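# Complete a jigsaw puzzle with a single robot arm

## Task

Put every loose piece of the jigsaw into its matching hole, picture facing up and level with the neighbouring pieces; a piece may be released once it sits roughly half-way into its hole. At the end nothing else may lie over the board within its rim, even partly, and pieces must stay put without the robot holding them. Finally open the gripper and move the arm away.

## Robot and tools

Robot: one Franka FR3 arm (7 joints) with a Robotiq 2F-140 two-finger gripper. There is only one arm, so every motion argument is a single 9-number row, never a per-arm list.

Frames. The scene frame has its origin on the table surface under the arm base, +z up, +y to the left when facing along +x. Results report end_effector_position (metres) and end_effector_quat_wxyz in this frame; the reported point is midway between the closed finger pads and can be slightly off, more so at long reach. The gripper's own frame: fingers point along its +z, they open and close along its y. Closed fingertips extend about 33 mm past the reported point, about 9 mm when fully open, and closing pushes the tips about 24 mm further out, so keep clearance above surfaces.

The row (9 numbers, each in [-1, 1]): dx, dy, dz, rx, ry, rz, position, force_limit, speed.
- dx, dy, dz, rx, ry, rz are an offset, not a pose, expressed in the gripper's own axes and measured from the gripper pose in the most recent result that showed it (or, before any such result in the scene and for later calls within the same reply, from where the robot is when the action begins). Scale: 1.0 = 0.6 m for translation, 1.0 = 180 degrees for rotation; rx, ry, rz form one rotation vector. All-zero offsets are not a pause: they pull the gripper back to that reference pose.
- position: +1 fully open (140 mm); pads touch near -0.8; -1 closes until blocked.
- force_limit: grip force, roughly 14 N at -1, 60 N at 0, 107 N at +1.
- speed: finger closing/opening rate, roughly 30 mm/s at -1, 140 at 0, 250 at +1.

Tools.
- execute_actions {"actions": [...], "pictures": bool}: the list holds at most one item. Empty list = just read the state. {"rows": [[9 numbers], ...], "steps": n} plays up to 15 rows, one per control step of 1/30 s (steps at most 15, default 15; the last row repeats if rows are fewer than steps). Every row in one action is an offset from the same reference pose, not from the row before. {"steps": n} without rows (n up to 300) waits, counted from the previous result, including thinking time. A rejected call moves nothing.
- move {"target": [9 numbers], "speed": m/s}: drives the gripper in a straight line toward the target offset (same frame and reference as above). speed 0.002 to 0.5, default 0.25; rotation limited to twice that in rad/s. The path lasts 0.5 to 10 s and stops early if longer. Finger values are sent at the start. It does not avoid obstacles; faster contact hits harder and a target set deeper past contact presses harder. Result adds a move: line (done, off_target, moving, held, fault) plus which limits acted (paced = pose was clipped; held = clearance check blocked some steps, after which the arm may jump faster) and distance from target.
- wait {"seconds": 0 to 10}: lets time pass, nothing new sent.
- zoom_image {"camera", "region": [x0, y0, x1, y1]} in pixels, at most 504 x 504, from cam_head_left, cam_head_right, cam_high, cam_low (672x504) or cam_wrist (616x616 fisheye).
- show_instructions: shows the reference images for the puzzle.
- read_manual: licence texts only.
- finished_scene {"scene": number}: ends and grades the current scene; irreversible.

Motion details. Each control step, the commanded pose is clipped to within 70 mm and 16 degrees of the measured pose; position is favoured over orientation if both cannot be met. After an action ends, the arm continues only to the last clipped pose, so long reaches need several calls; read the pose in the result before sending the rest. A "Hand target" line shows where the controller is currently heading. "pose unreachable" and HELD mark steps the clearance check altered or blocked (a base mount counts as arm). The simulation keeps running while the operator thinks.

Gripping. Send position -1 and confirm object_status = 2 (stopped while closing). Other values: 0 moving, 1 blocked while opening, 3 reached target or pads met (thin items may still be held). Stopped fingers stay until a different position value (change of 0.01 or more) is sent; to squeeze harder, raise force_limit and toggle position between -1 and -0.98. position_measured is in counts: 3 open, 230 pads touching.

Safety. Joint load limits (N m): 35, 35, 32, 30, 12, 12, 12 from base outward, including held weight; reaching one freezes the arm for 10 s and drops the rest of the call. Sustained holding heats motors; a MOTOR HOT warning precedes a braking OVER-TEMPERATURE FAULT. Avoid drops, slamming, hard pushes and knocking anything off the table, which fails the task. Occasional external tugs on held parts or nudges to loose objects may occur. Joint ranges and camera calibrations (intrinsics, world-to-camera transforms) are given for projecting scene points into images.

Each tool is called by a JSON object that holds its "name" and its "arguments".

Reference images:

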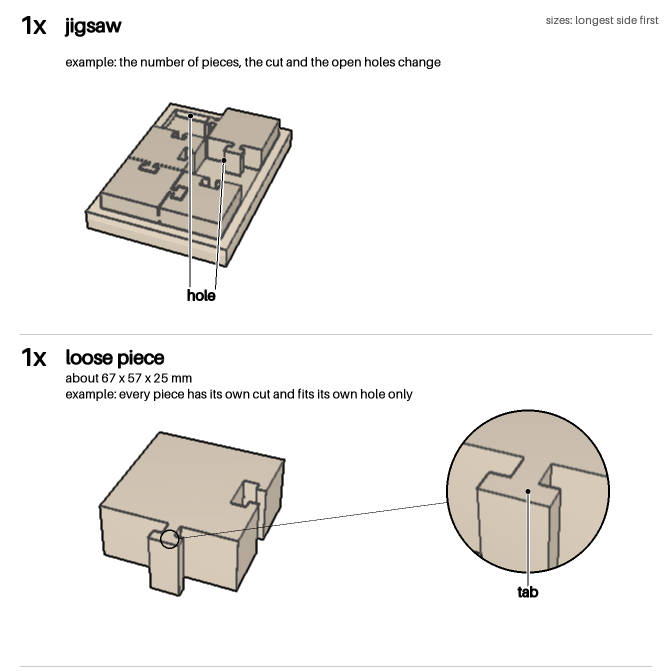

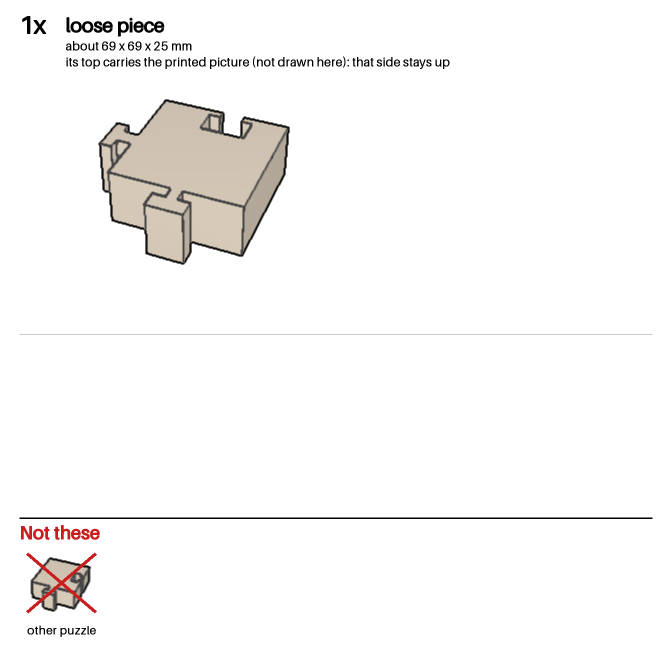

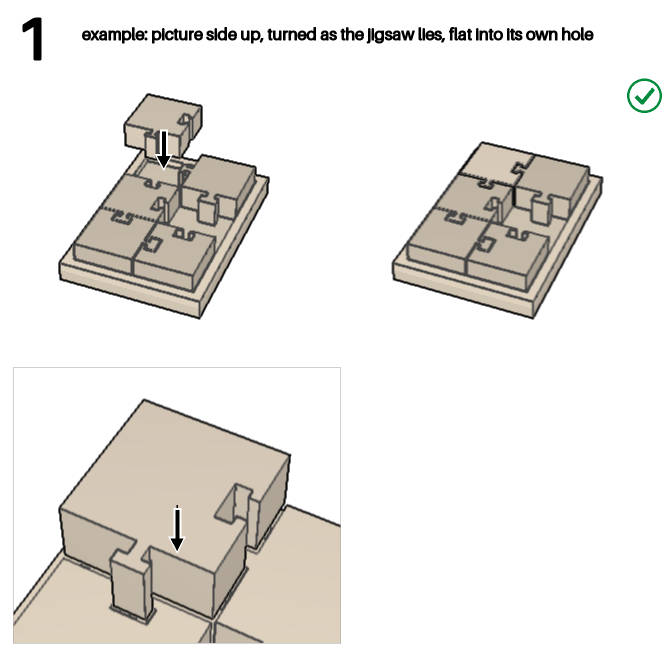

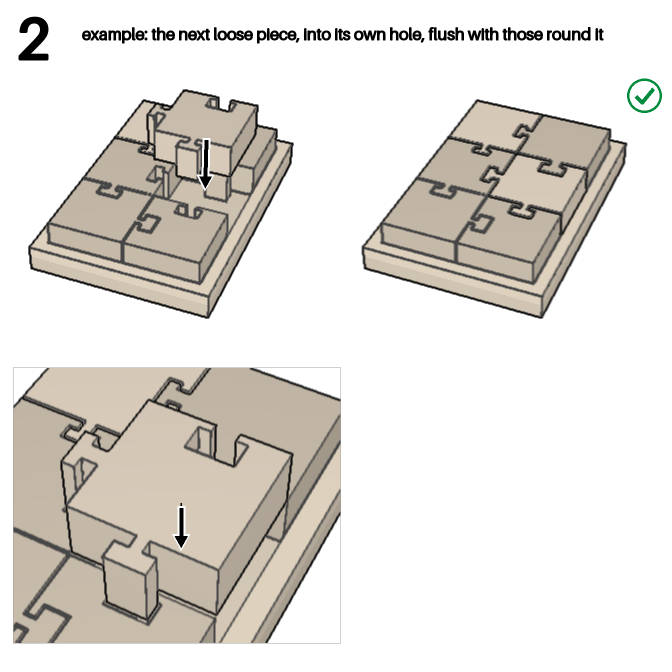

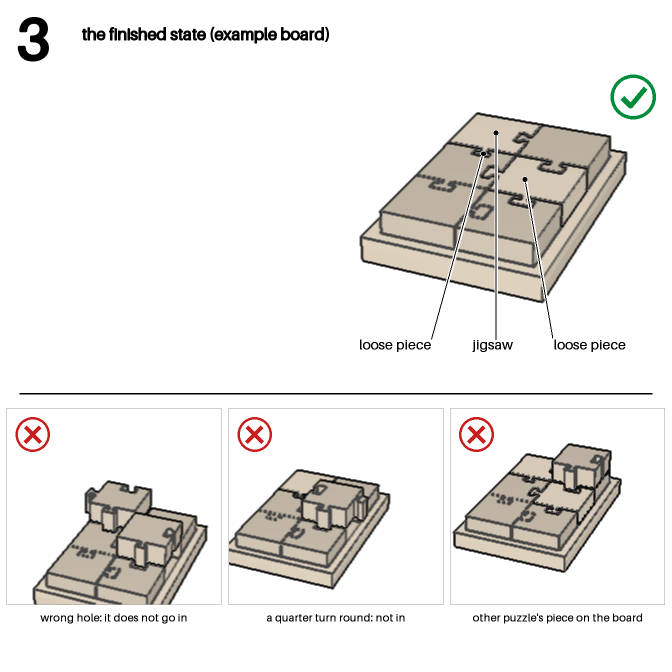

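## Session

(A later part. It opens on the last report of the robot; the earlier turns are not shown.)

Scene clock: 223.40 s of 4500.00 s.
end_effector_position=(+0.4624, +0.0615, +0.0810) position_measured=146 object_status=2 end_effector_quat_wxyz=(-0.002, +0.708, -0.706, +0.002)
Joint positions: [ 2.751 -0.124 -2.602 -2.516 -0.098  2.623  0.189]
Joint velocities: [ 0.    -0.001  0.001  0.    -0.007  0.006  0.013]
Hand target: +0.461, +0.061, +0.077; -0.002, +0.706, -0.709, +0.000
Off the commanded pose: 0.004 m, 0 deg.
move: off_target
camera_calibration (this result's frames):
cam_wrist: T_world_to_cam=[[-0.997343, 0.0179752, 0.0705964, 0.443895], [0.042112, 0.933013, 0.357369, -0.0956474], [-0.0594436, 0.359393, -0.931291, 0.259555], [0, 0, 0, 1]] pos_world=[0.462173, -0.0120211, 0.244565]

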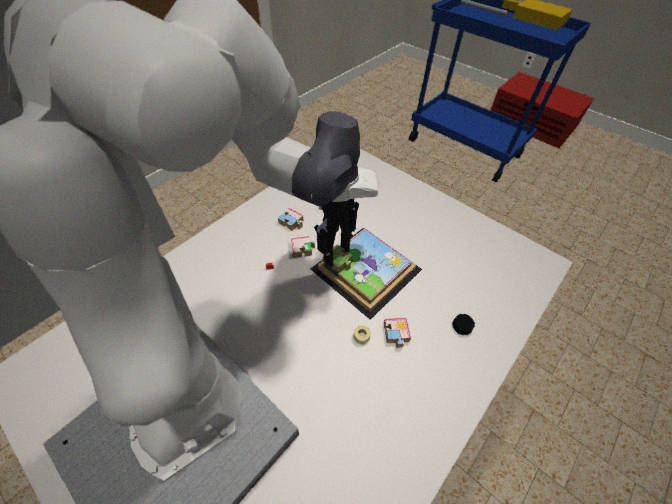

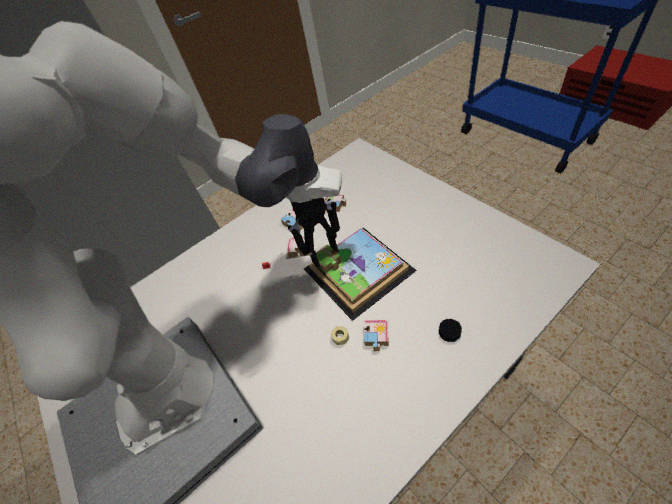

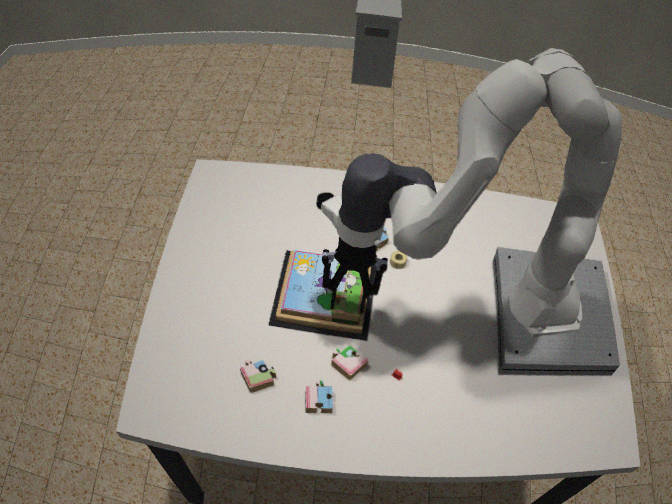

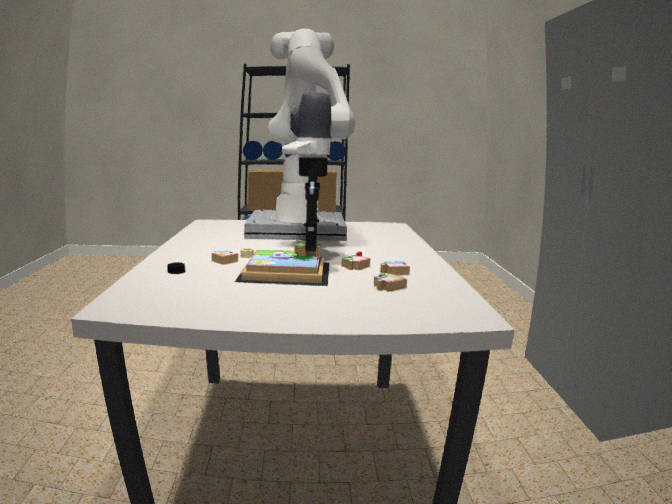

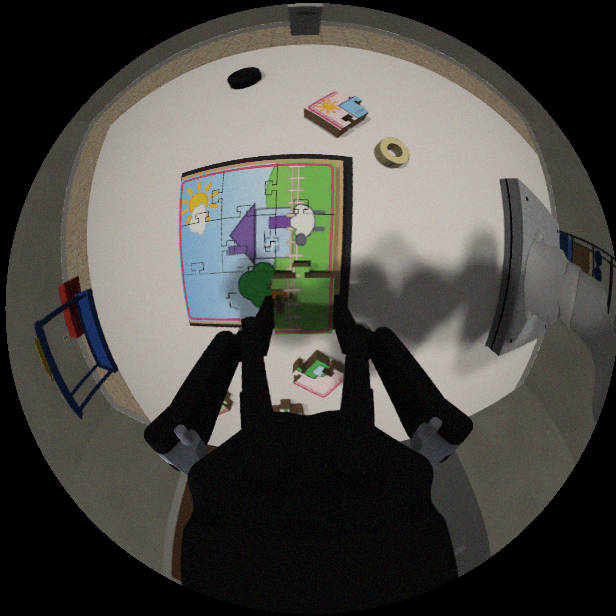

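{"name": "move", "arguments": {"target": [0.0045,0.005,-0.004,0,0,0,-1,0,0], "speed": 0.01}}

{"name": "zoom_image", "arguments": {"camera": "cam_wrist", "region": [260, 240, 360, 340]}}

{"name": "move", "arguments": {"target": [0.001,0.001,0.012,0,0,0,-1,0,0], "speed": 0.01}}

{"name": "zoom_image", "arguments": {"camera": "cam_wrist", "region": [260, 240, 360, 340]}}

Scene clock: 229.80 s of 4500.00 s.
end_effector_position=(+0.4605, +0.0583, +0.0831) position_measured=146 object_status=2 end_effector_quat_wxyz=(-0.003, +0.705, -0.709, +0.003)
Joint positions: [ 2.747 -0.11  -2.602 -2.526 -0.087  2.624  0.184]
Joint velocities: [ 0.001  0.002 -0.    -0.003  0.008 -0.001 -0.013]
Hand target: +0.459, +0.059, +0.083; -0.002, +0.708, -0.706, +0.002
Off the commanded pose: 0.001 m, 1 deg.
After step 90, 2.70 s passed at rest.
move: done
camera_calibration (this result's frames):
cam_wrist: T_world_to_cam=[[-0.997336, 0.0263943, 0.0679985, 0.44167], [0.0489802, 0.933128, 0.356192, -0.0964385], [-0.0540499, 0.358573, -0.931935, 0.260258], [0, 0, 0, 1]] pos_world=[0.459284, -0.0149898, 0.246862]

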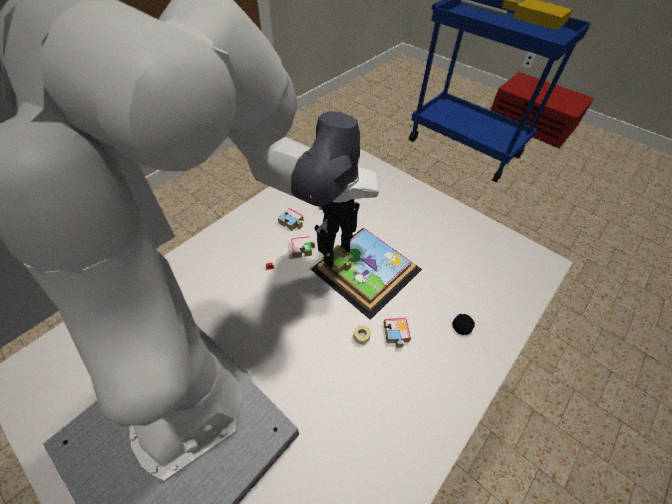

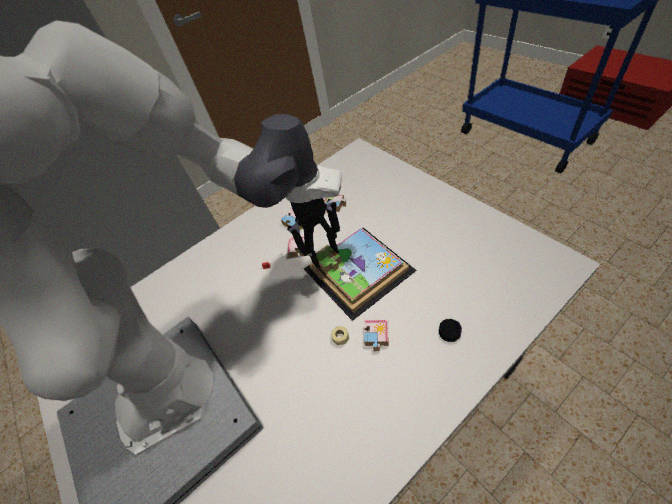

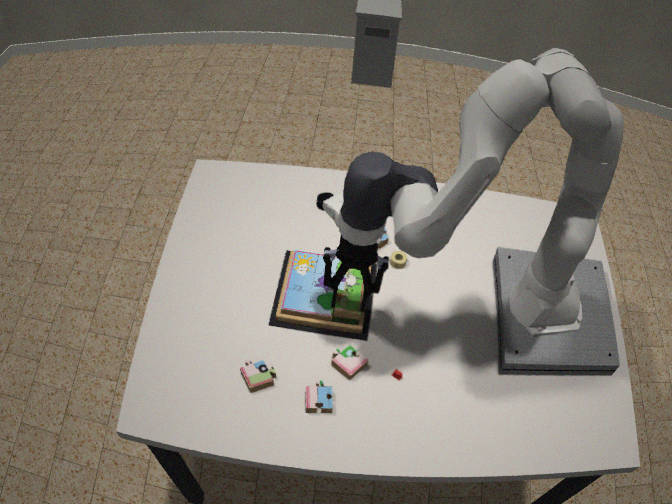

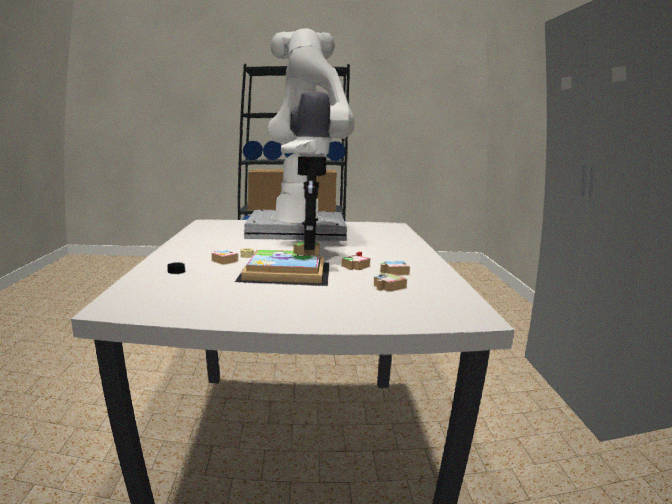

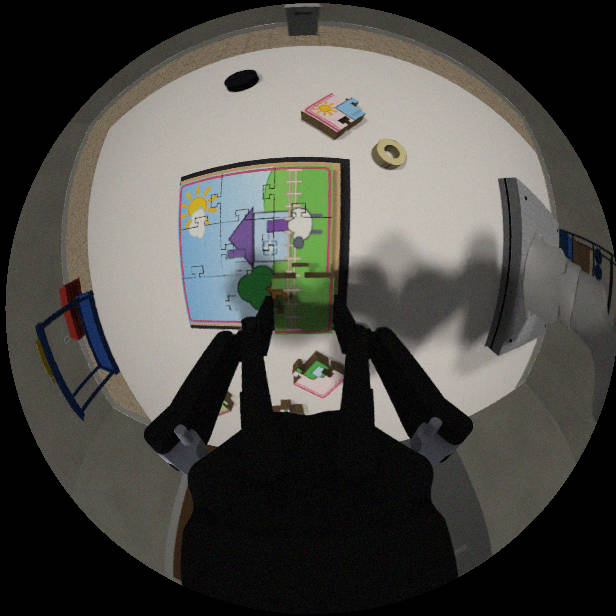

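Region (260, 240, 360, 340) of cam_wrist's 616x616 image, scaled by 5.040, with more detail than that image has.

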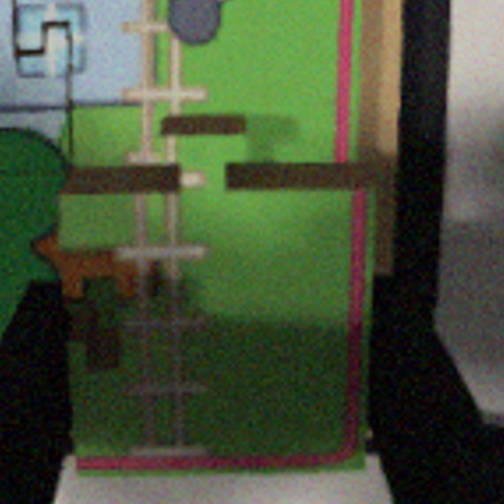

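Scene clock: 230.73 s of 4500.00 s.
end_effector_position=(+0.4602, +0.0590, +0.0811) position_measured=146 object_status=2 end_effector_quat_wxyz=(-0.001, +0.706, -0.708, +0.005)
Joint positions: [ 2.749 -0.116 -2.602 -2.525 -0.102  2.627  0.196]
Joint velocities: [ 0.001 -0.001 -0.     0.001 -0.004  0.     0.017]
Hand target: +0.460, +0.058, +0.076; -0.003, +0.705, -0.709, +0.003
Off the commanded pose: 0.005 m, 0 deg.
move: off_target
camera_calibration (this result's frames):
cam_wrist: T_world_to_cam=[[-0.997373, 0.0234798, 0.0685226, 0.441569], [0.0462078, 0.934757, 0.352271, -0.0948643], [-0.0557806, 0.354512, -0.933386, 0.259269], [0, 0, 0, 1]] pos_world=[0.459254, -0.013607, 0.245159]

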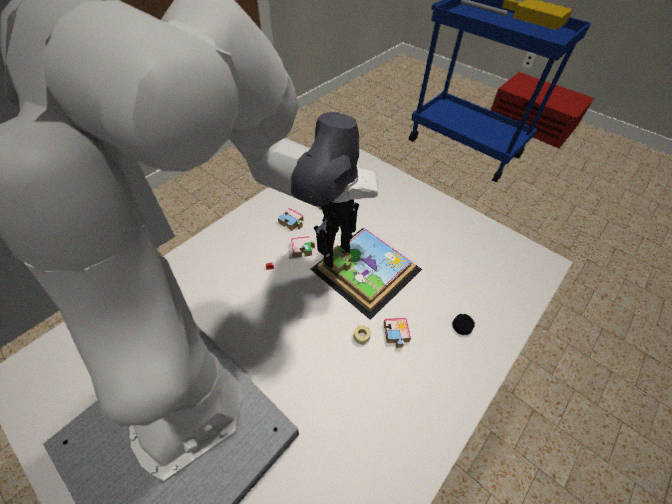

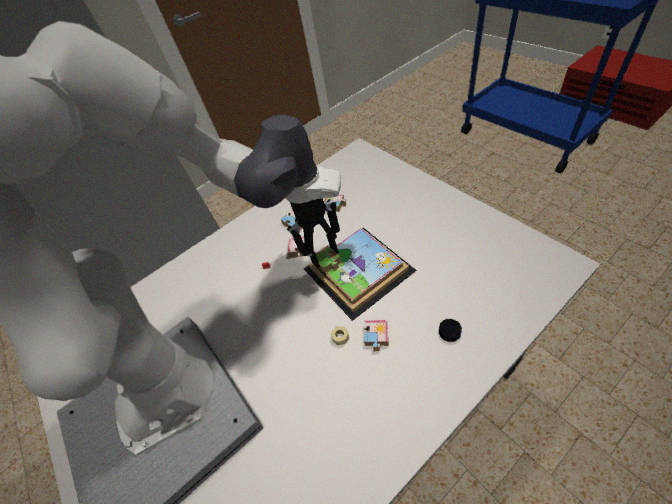

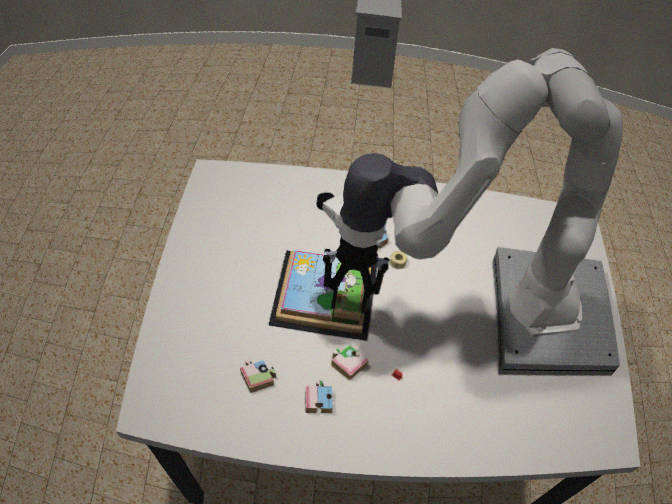

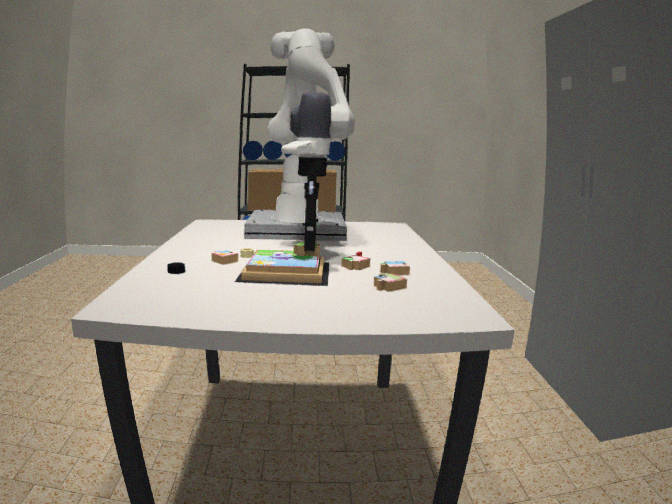

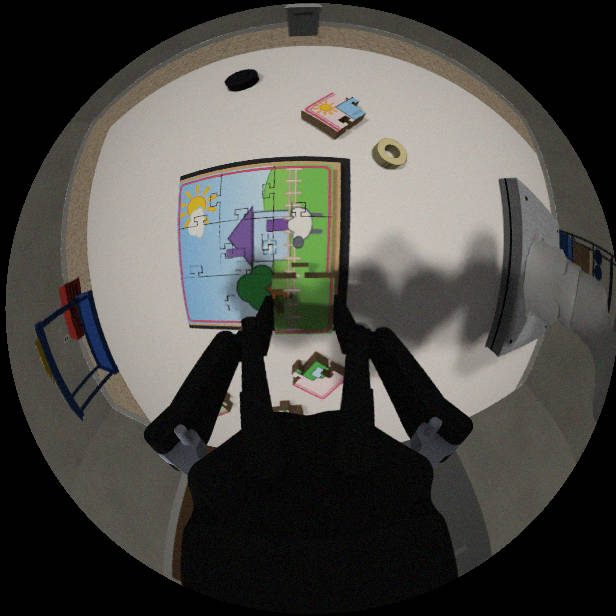

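Region (260, 240, 360, 340) of cam_wrist's 616x616 image, scaled by 5.040, with more detail than that image has.

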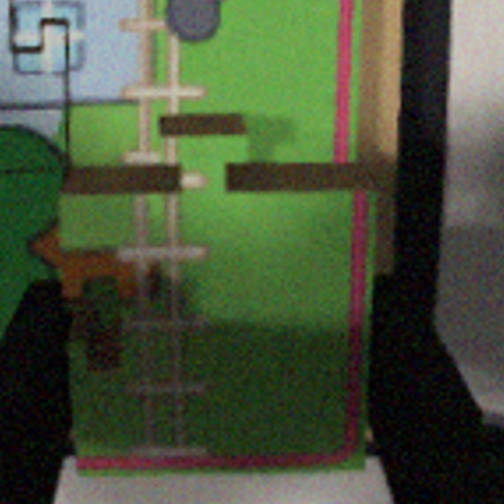

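{"name": "move", "arguments": {"target": [-0.002,-0.001,-0.004,0,0,0,-1,0,0], "speed": 0.01}}

{"name": "zoom_image", "arguments": {"camera": "cam_wrist", "region": [260, 240, 360, 340]}}

{"name": "move", "arguments": {"target": [0,0,0.012,0,0,0,-1,0,0], "speed": 0.01}}

{"name": "zoom_image", "arguments": {"camera": "cam_wrist", "region": [260, 240, 360, 340]}}

Scene clock: 236.70 s of 4500.00 s.
end_effector_position=(+0.4607, +0.0583, +0.0825) position_measured=146 object_status=2 end_effector_quat_wxyz=(-0.001, +0.705, -0.709, +0.005)
Joint positions: [ 2.749 -0.113 -2.602 -2.524 -0.101  2.624  0.197]
Joint velocities: [-0.001 -0.001 -0.     0.001  0.002 -0.007  0.   ]
Hand target: +0.461, +0.060, +0.084; -0.001, +0.706, -0.708, +0.005
Off the commanded pose: 0.002 m, 0 deg.
After step 90, 2.27 s passed at rest.
move: done
camera_calibration (this result's frames):
cam_wrist: T_world_to_cam=[[-0.997369, 0.0262148, 0.0675901, 0.441976], [0.0483686, 0.935106, 0.351052, -0.095669], [-0.0540011, 0.353398, -0.933913, 0.260138], [0, 0, 0, 1]] pos_world=[0.459488, -0.014058, 0.246658]

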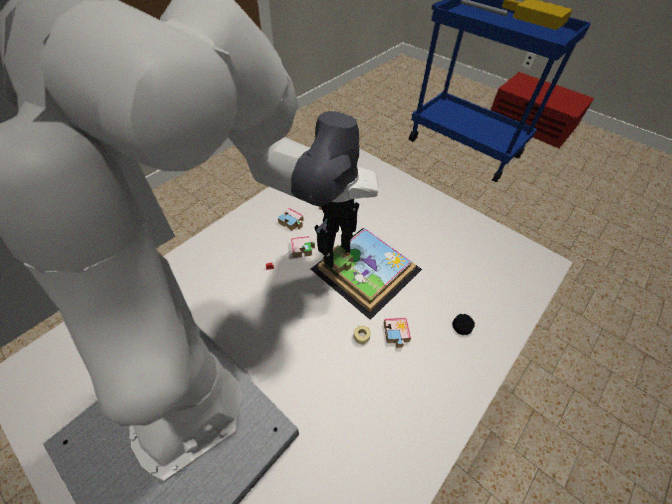

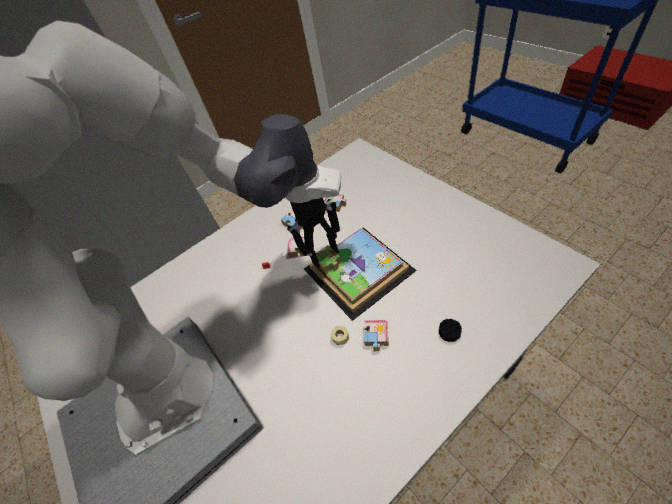

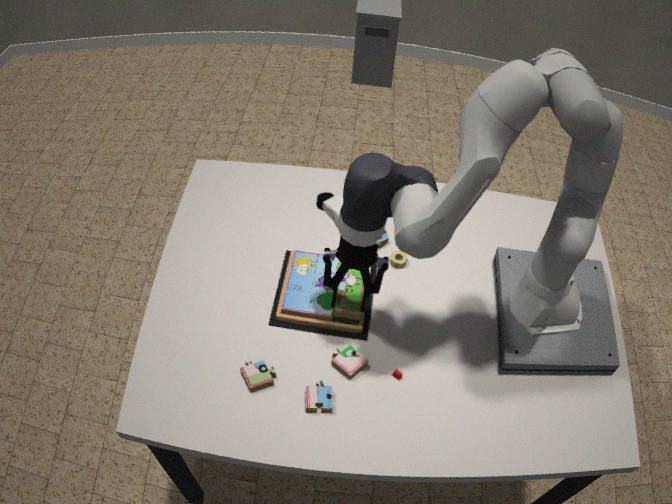

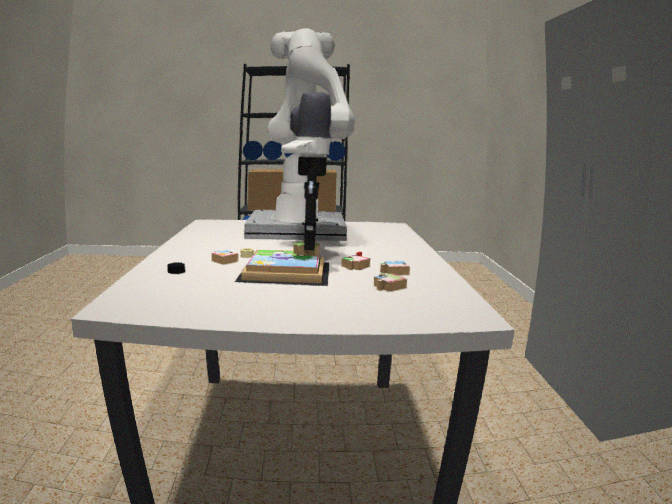

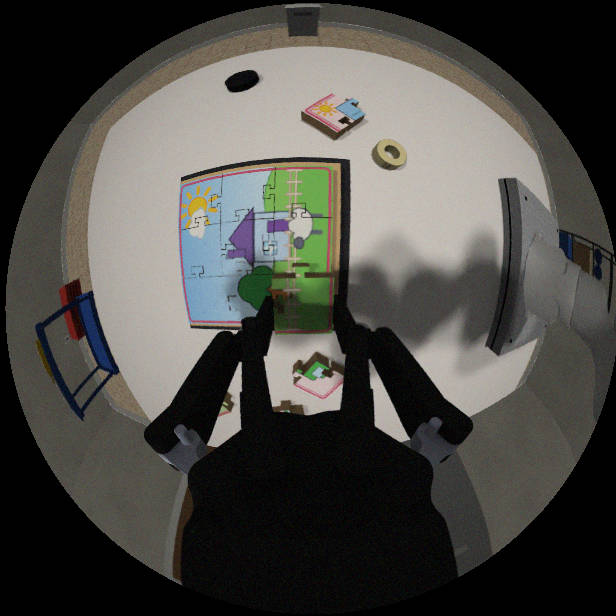

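Region (260, 240, 360, 340) of cam_wrist's 616x616 image, scaled by 5.040, with more detail than that image has.

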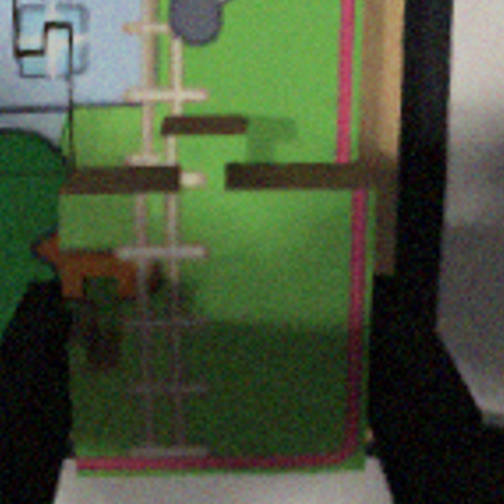

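Scene clock: 237.63 s of 4500.00 s.
end_effector_position=(+0.4627, +0.0588, +0.0812) position_measured=146 object_status=2 end_effector_quat_wxyz=(-0.001, +0.707, -0.707, +0.008)
Joint positions: [ 2.751 -0.121 -2.602 -2.521 -0.12   2.63   0.209]
Joint velocities: [-0.    -0.001  0.002  0.002 -0.008  0.005  0.013]
Hand target: +0.461, +0.058, +0.076; -0.001, +0.705, -0.709, +0.005
Off the commanded pose: 0.006 m, 0 deg.
move: off_target
camera_calibration (this result's frames):
cam_wrist: T_world_to_cam=[[-0.997734, 0.0208787, 0.0639633, 0.444734], [0.0418522, 0.936929, 0.347005, -0.0925329], [-0.052684, 0.348895, -0.93568, 0.258569], [0, 0, 0, 1]] pos_world=[0.461221, -0.0128021, 0.2456]

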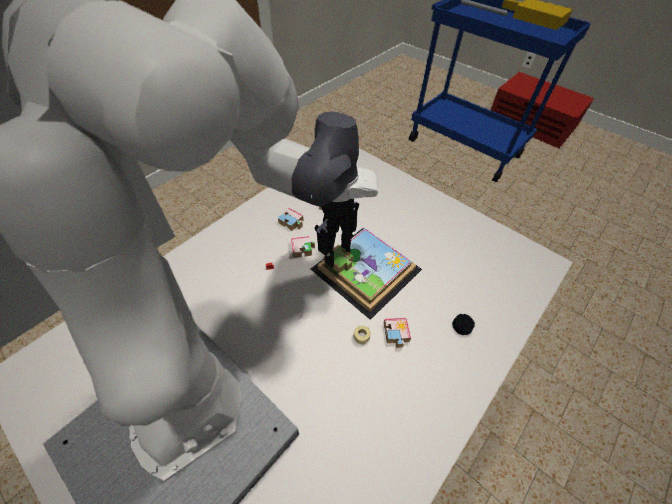

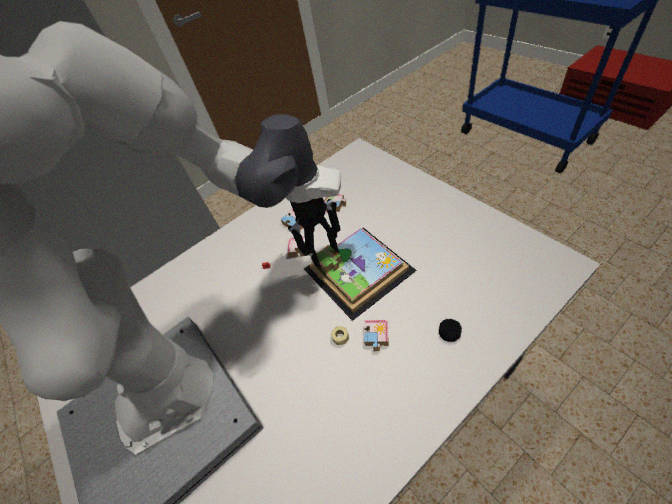

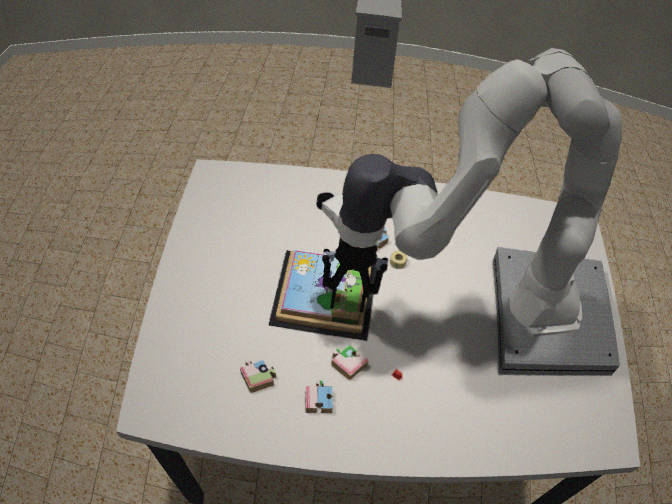

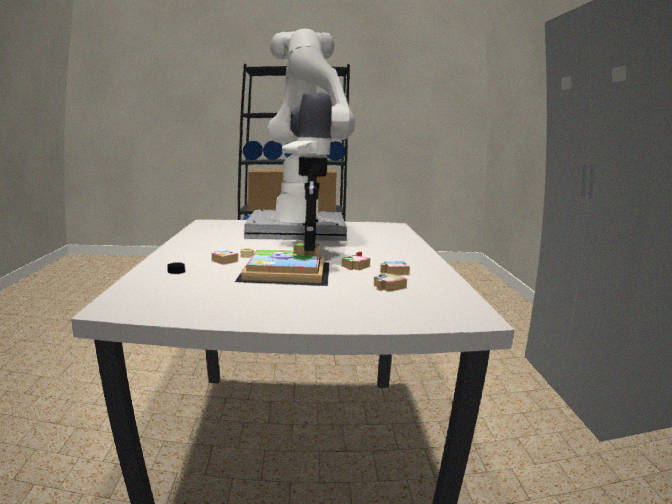

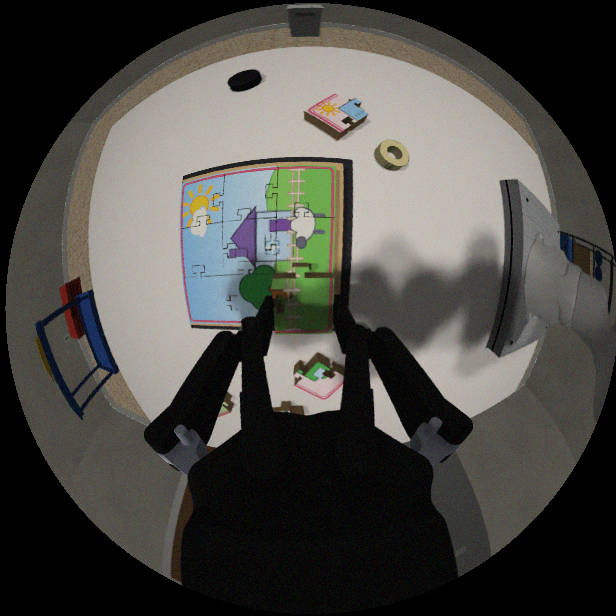

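Region (260, 240, 360, 340) of cam_wrist's 616x616 image, scaled by 5.040, with more detail than that image has.

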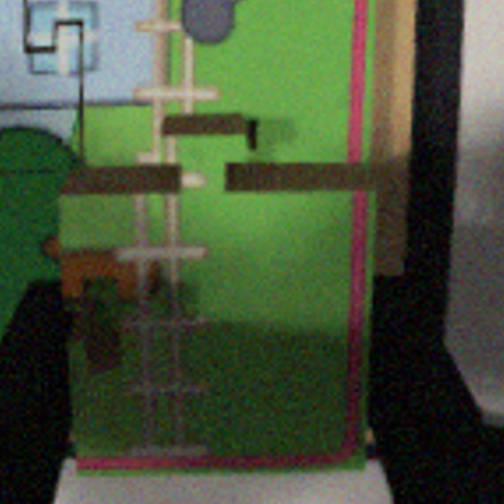

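{"name": "move", "arguments": {"target": [-0.001,0.002,-0.011,-0.004,-0.003,0,-1,0,0], "speed": 0.03}}

{"name": "move", "arguments": {"target": [0,0,0.008,0,0,0,-1,0,0], "speed": 0.01}}

{"name": "zoom_image", "arguments": {"camera": "cam_wrist", "region": [260, 240, 360, 340]}}

Scene clock: 247.33 s of 4500.00 s.
end_effector_position=(+0.4618, +0.0587, +0.0869) position_measured=146 object_status=2 end_effector_quat_wxyz=(-0.000, +0.703, -0.711, +0.002)
Joint positions: [ 2.744 -0.107 -2.596 -2.514 -0.084  2.603  0.19 ]
Joint velocities: [ 0.001  0.002 -0.     0.     0.014 -0.017 -0.028]
Hand target: +0.461, +0.060, +0.088; +0.000, +0.707, -0.707, +0.001
Off the commanded pose: 0.001 m, 1 deg.
After step 90, 6.00 s passed at rest.
move: done
camera_calibration (this result's frames):
cam_wrist: T_world_to_cam=[[-0.996754, 0.0326735, 0.0735822, 0.44152], [0.0567265, 0.933568, 0.353882, -0.101662], [-0.0571315, 0.356907, -0.932391, 0.265203], [0, 0, 0, 1]] pos_world=[0.461005, -0.0141706, 0.250761]

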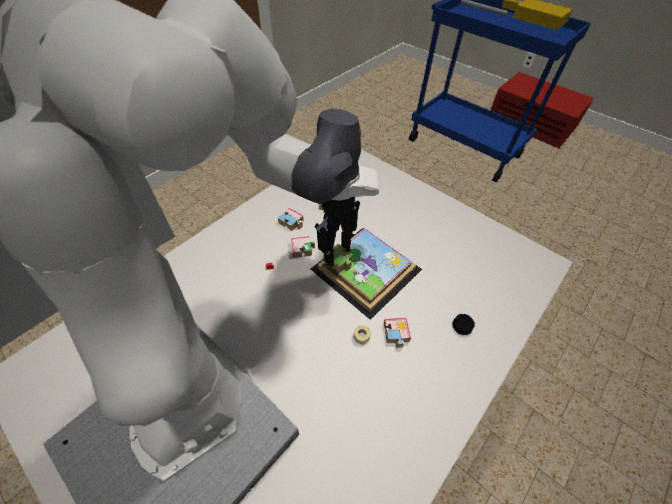

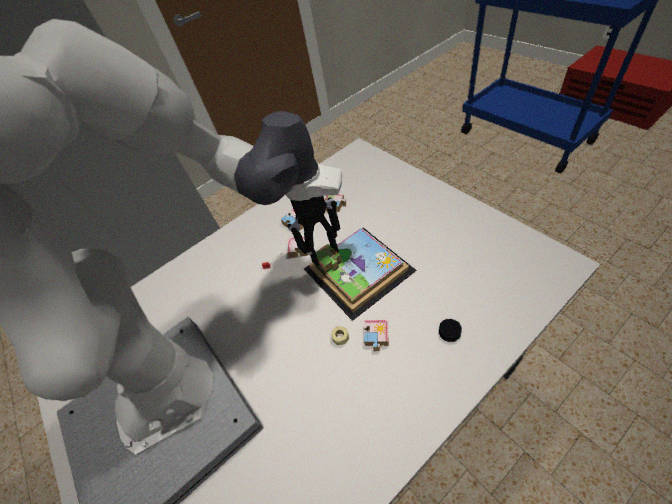

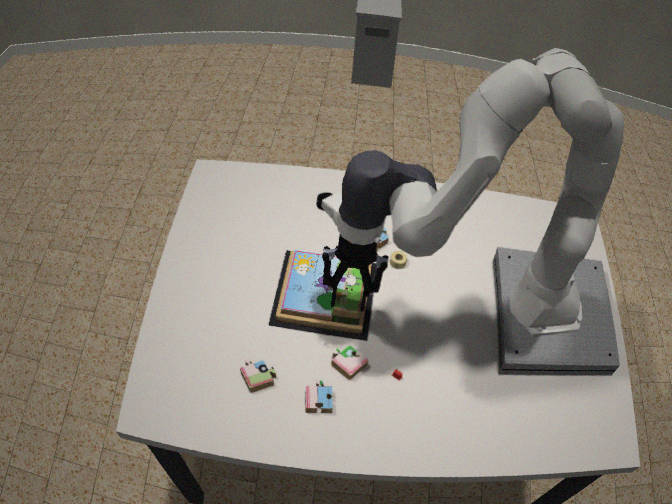

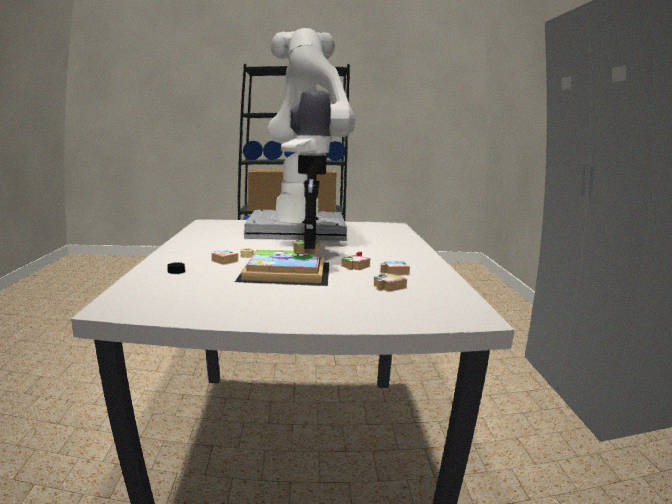

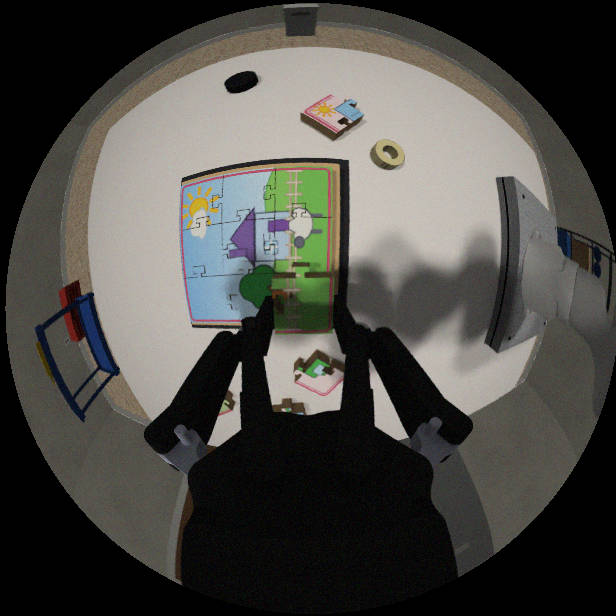

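Scene clock: 248.03 s of 4500.00 s.
end_effector_position=(+0.4607, +0.0598, +0.0823) position_measured=146 object_status=2 end_effector_quat_wxyz=(+0.001, +0.705, -0.709, +0.000)
Joint positions: [ 2.744 -0.12  -2.596 -2.514 -0.095  2.611  0.192]
Joint velocities: [ 0.    -0.002  0.002  0.001 -0.006  0.007  0.004]
Hand target: +0.462, +0.059, +0.082; -0.000, +0.703, -0.711, +0.002
Off the commanded pose: 0.002 m, 0 deg.
move: done
camera_calibration (this result's frames):
cam_wrist: T_world_to_cam=[[-0.996678, 0.0257885, 0.07725, 0.440838], [0.0516827, 0.93335, 0.355228, -0.098753], [-0.0629404, 0.358041, -0.931582, 0.263049], [0, 0, 0, 1]] pos_world=[0.461034, -0.0133799, 0.246077]

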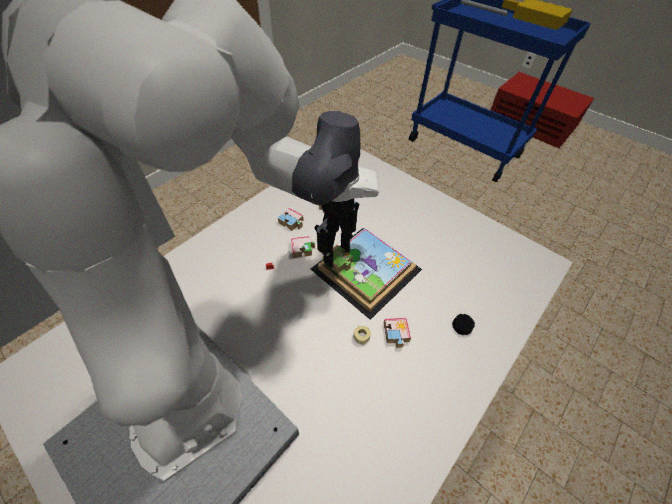

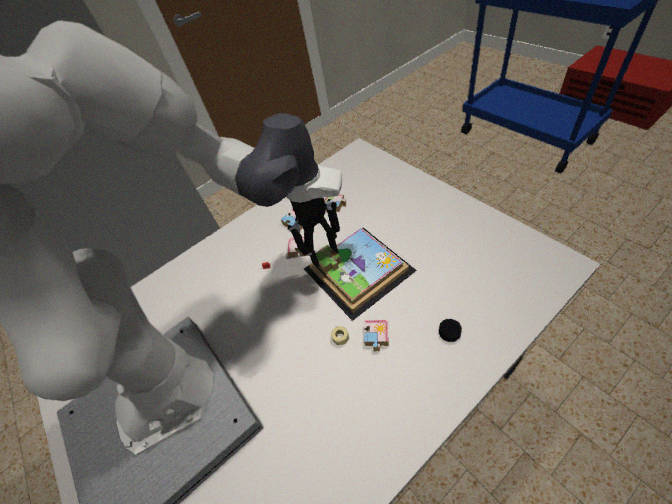

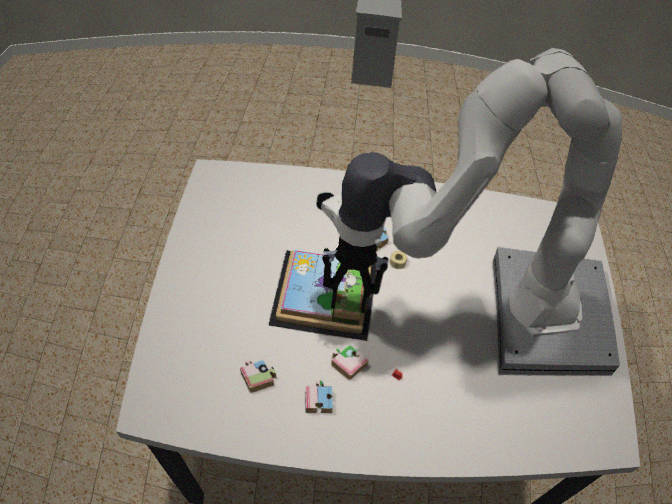

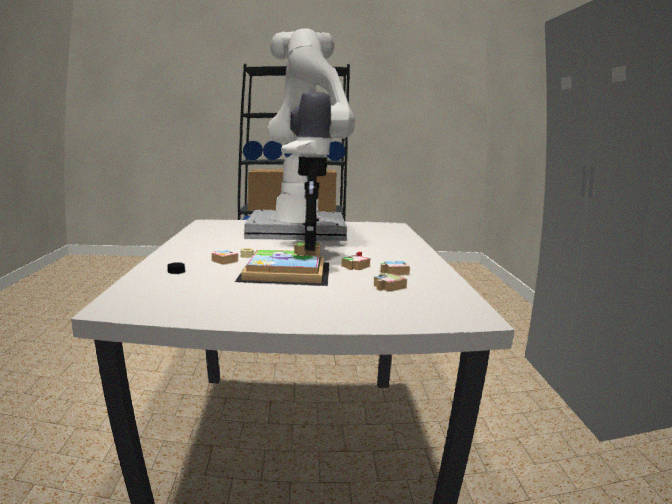

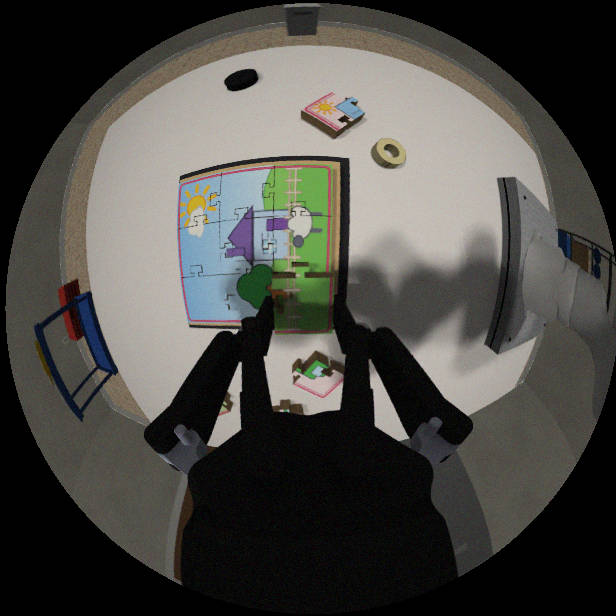

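Region (260, 240, 360, 340) of cam_wrist's 616x616 image, scaled by 5.040, with more detail than that image has.

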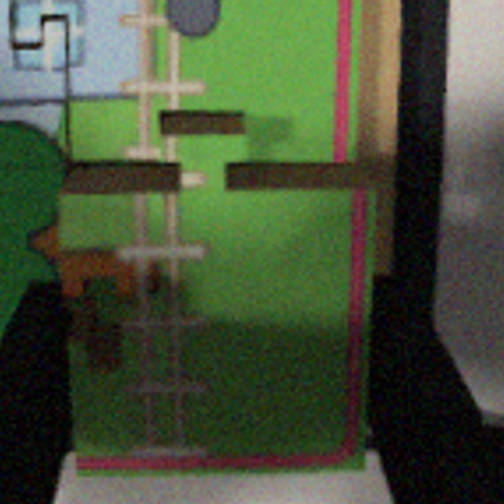

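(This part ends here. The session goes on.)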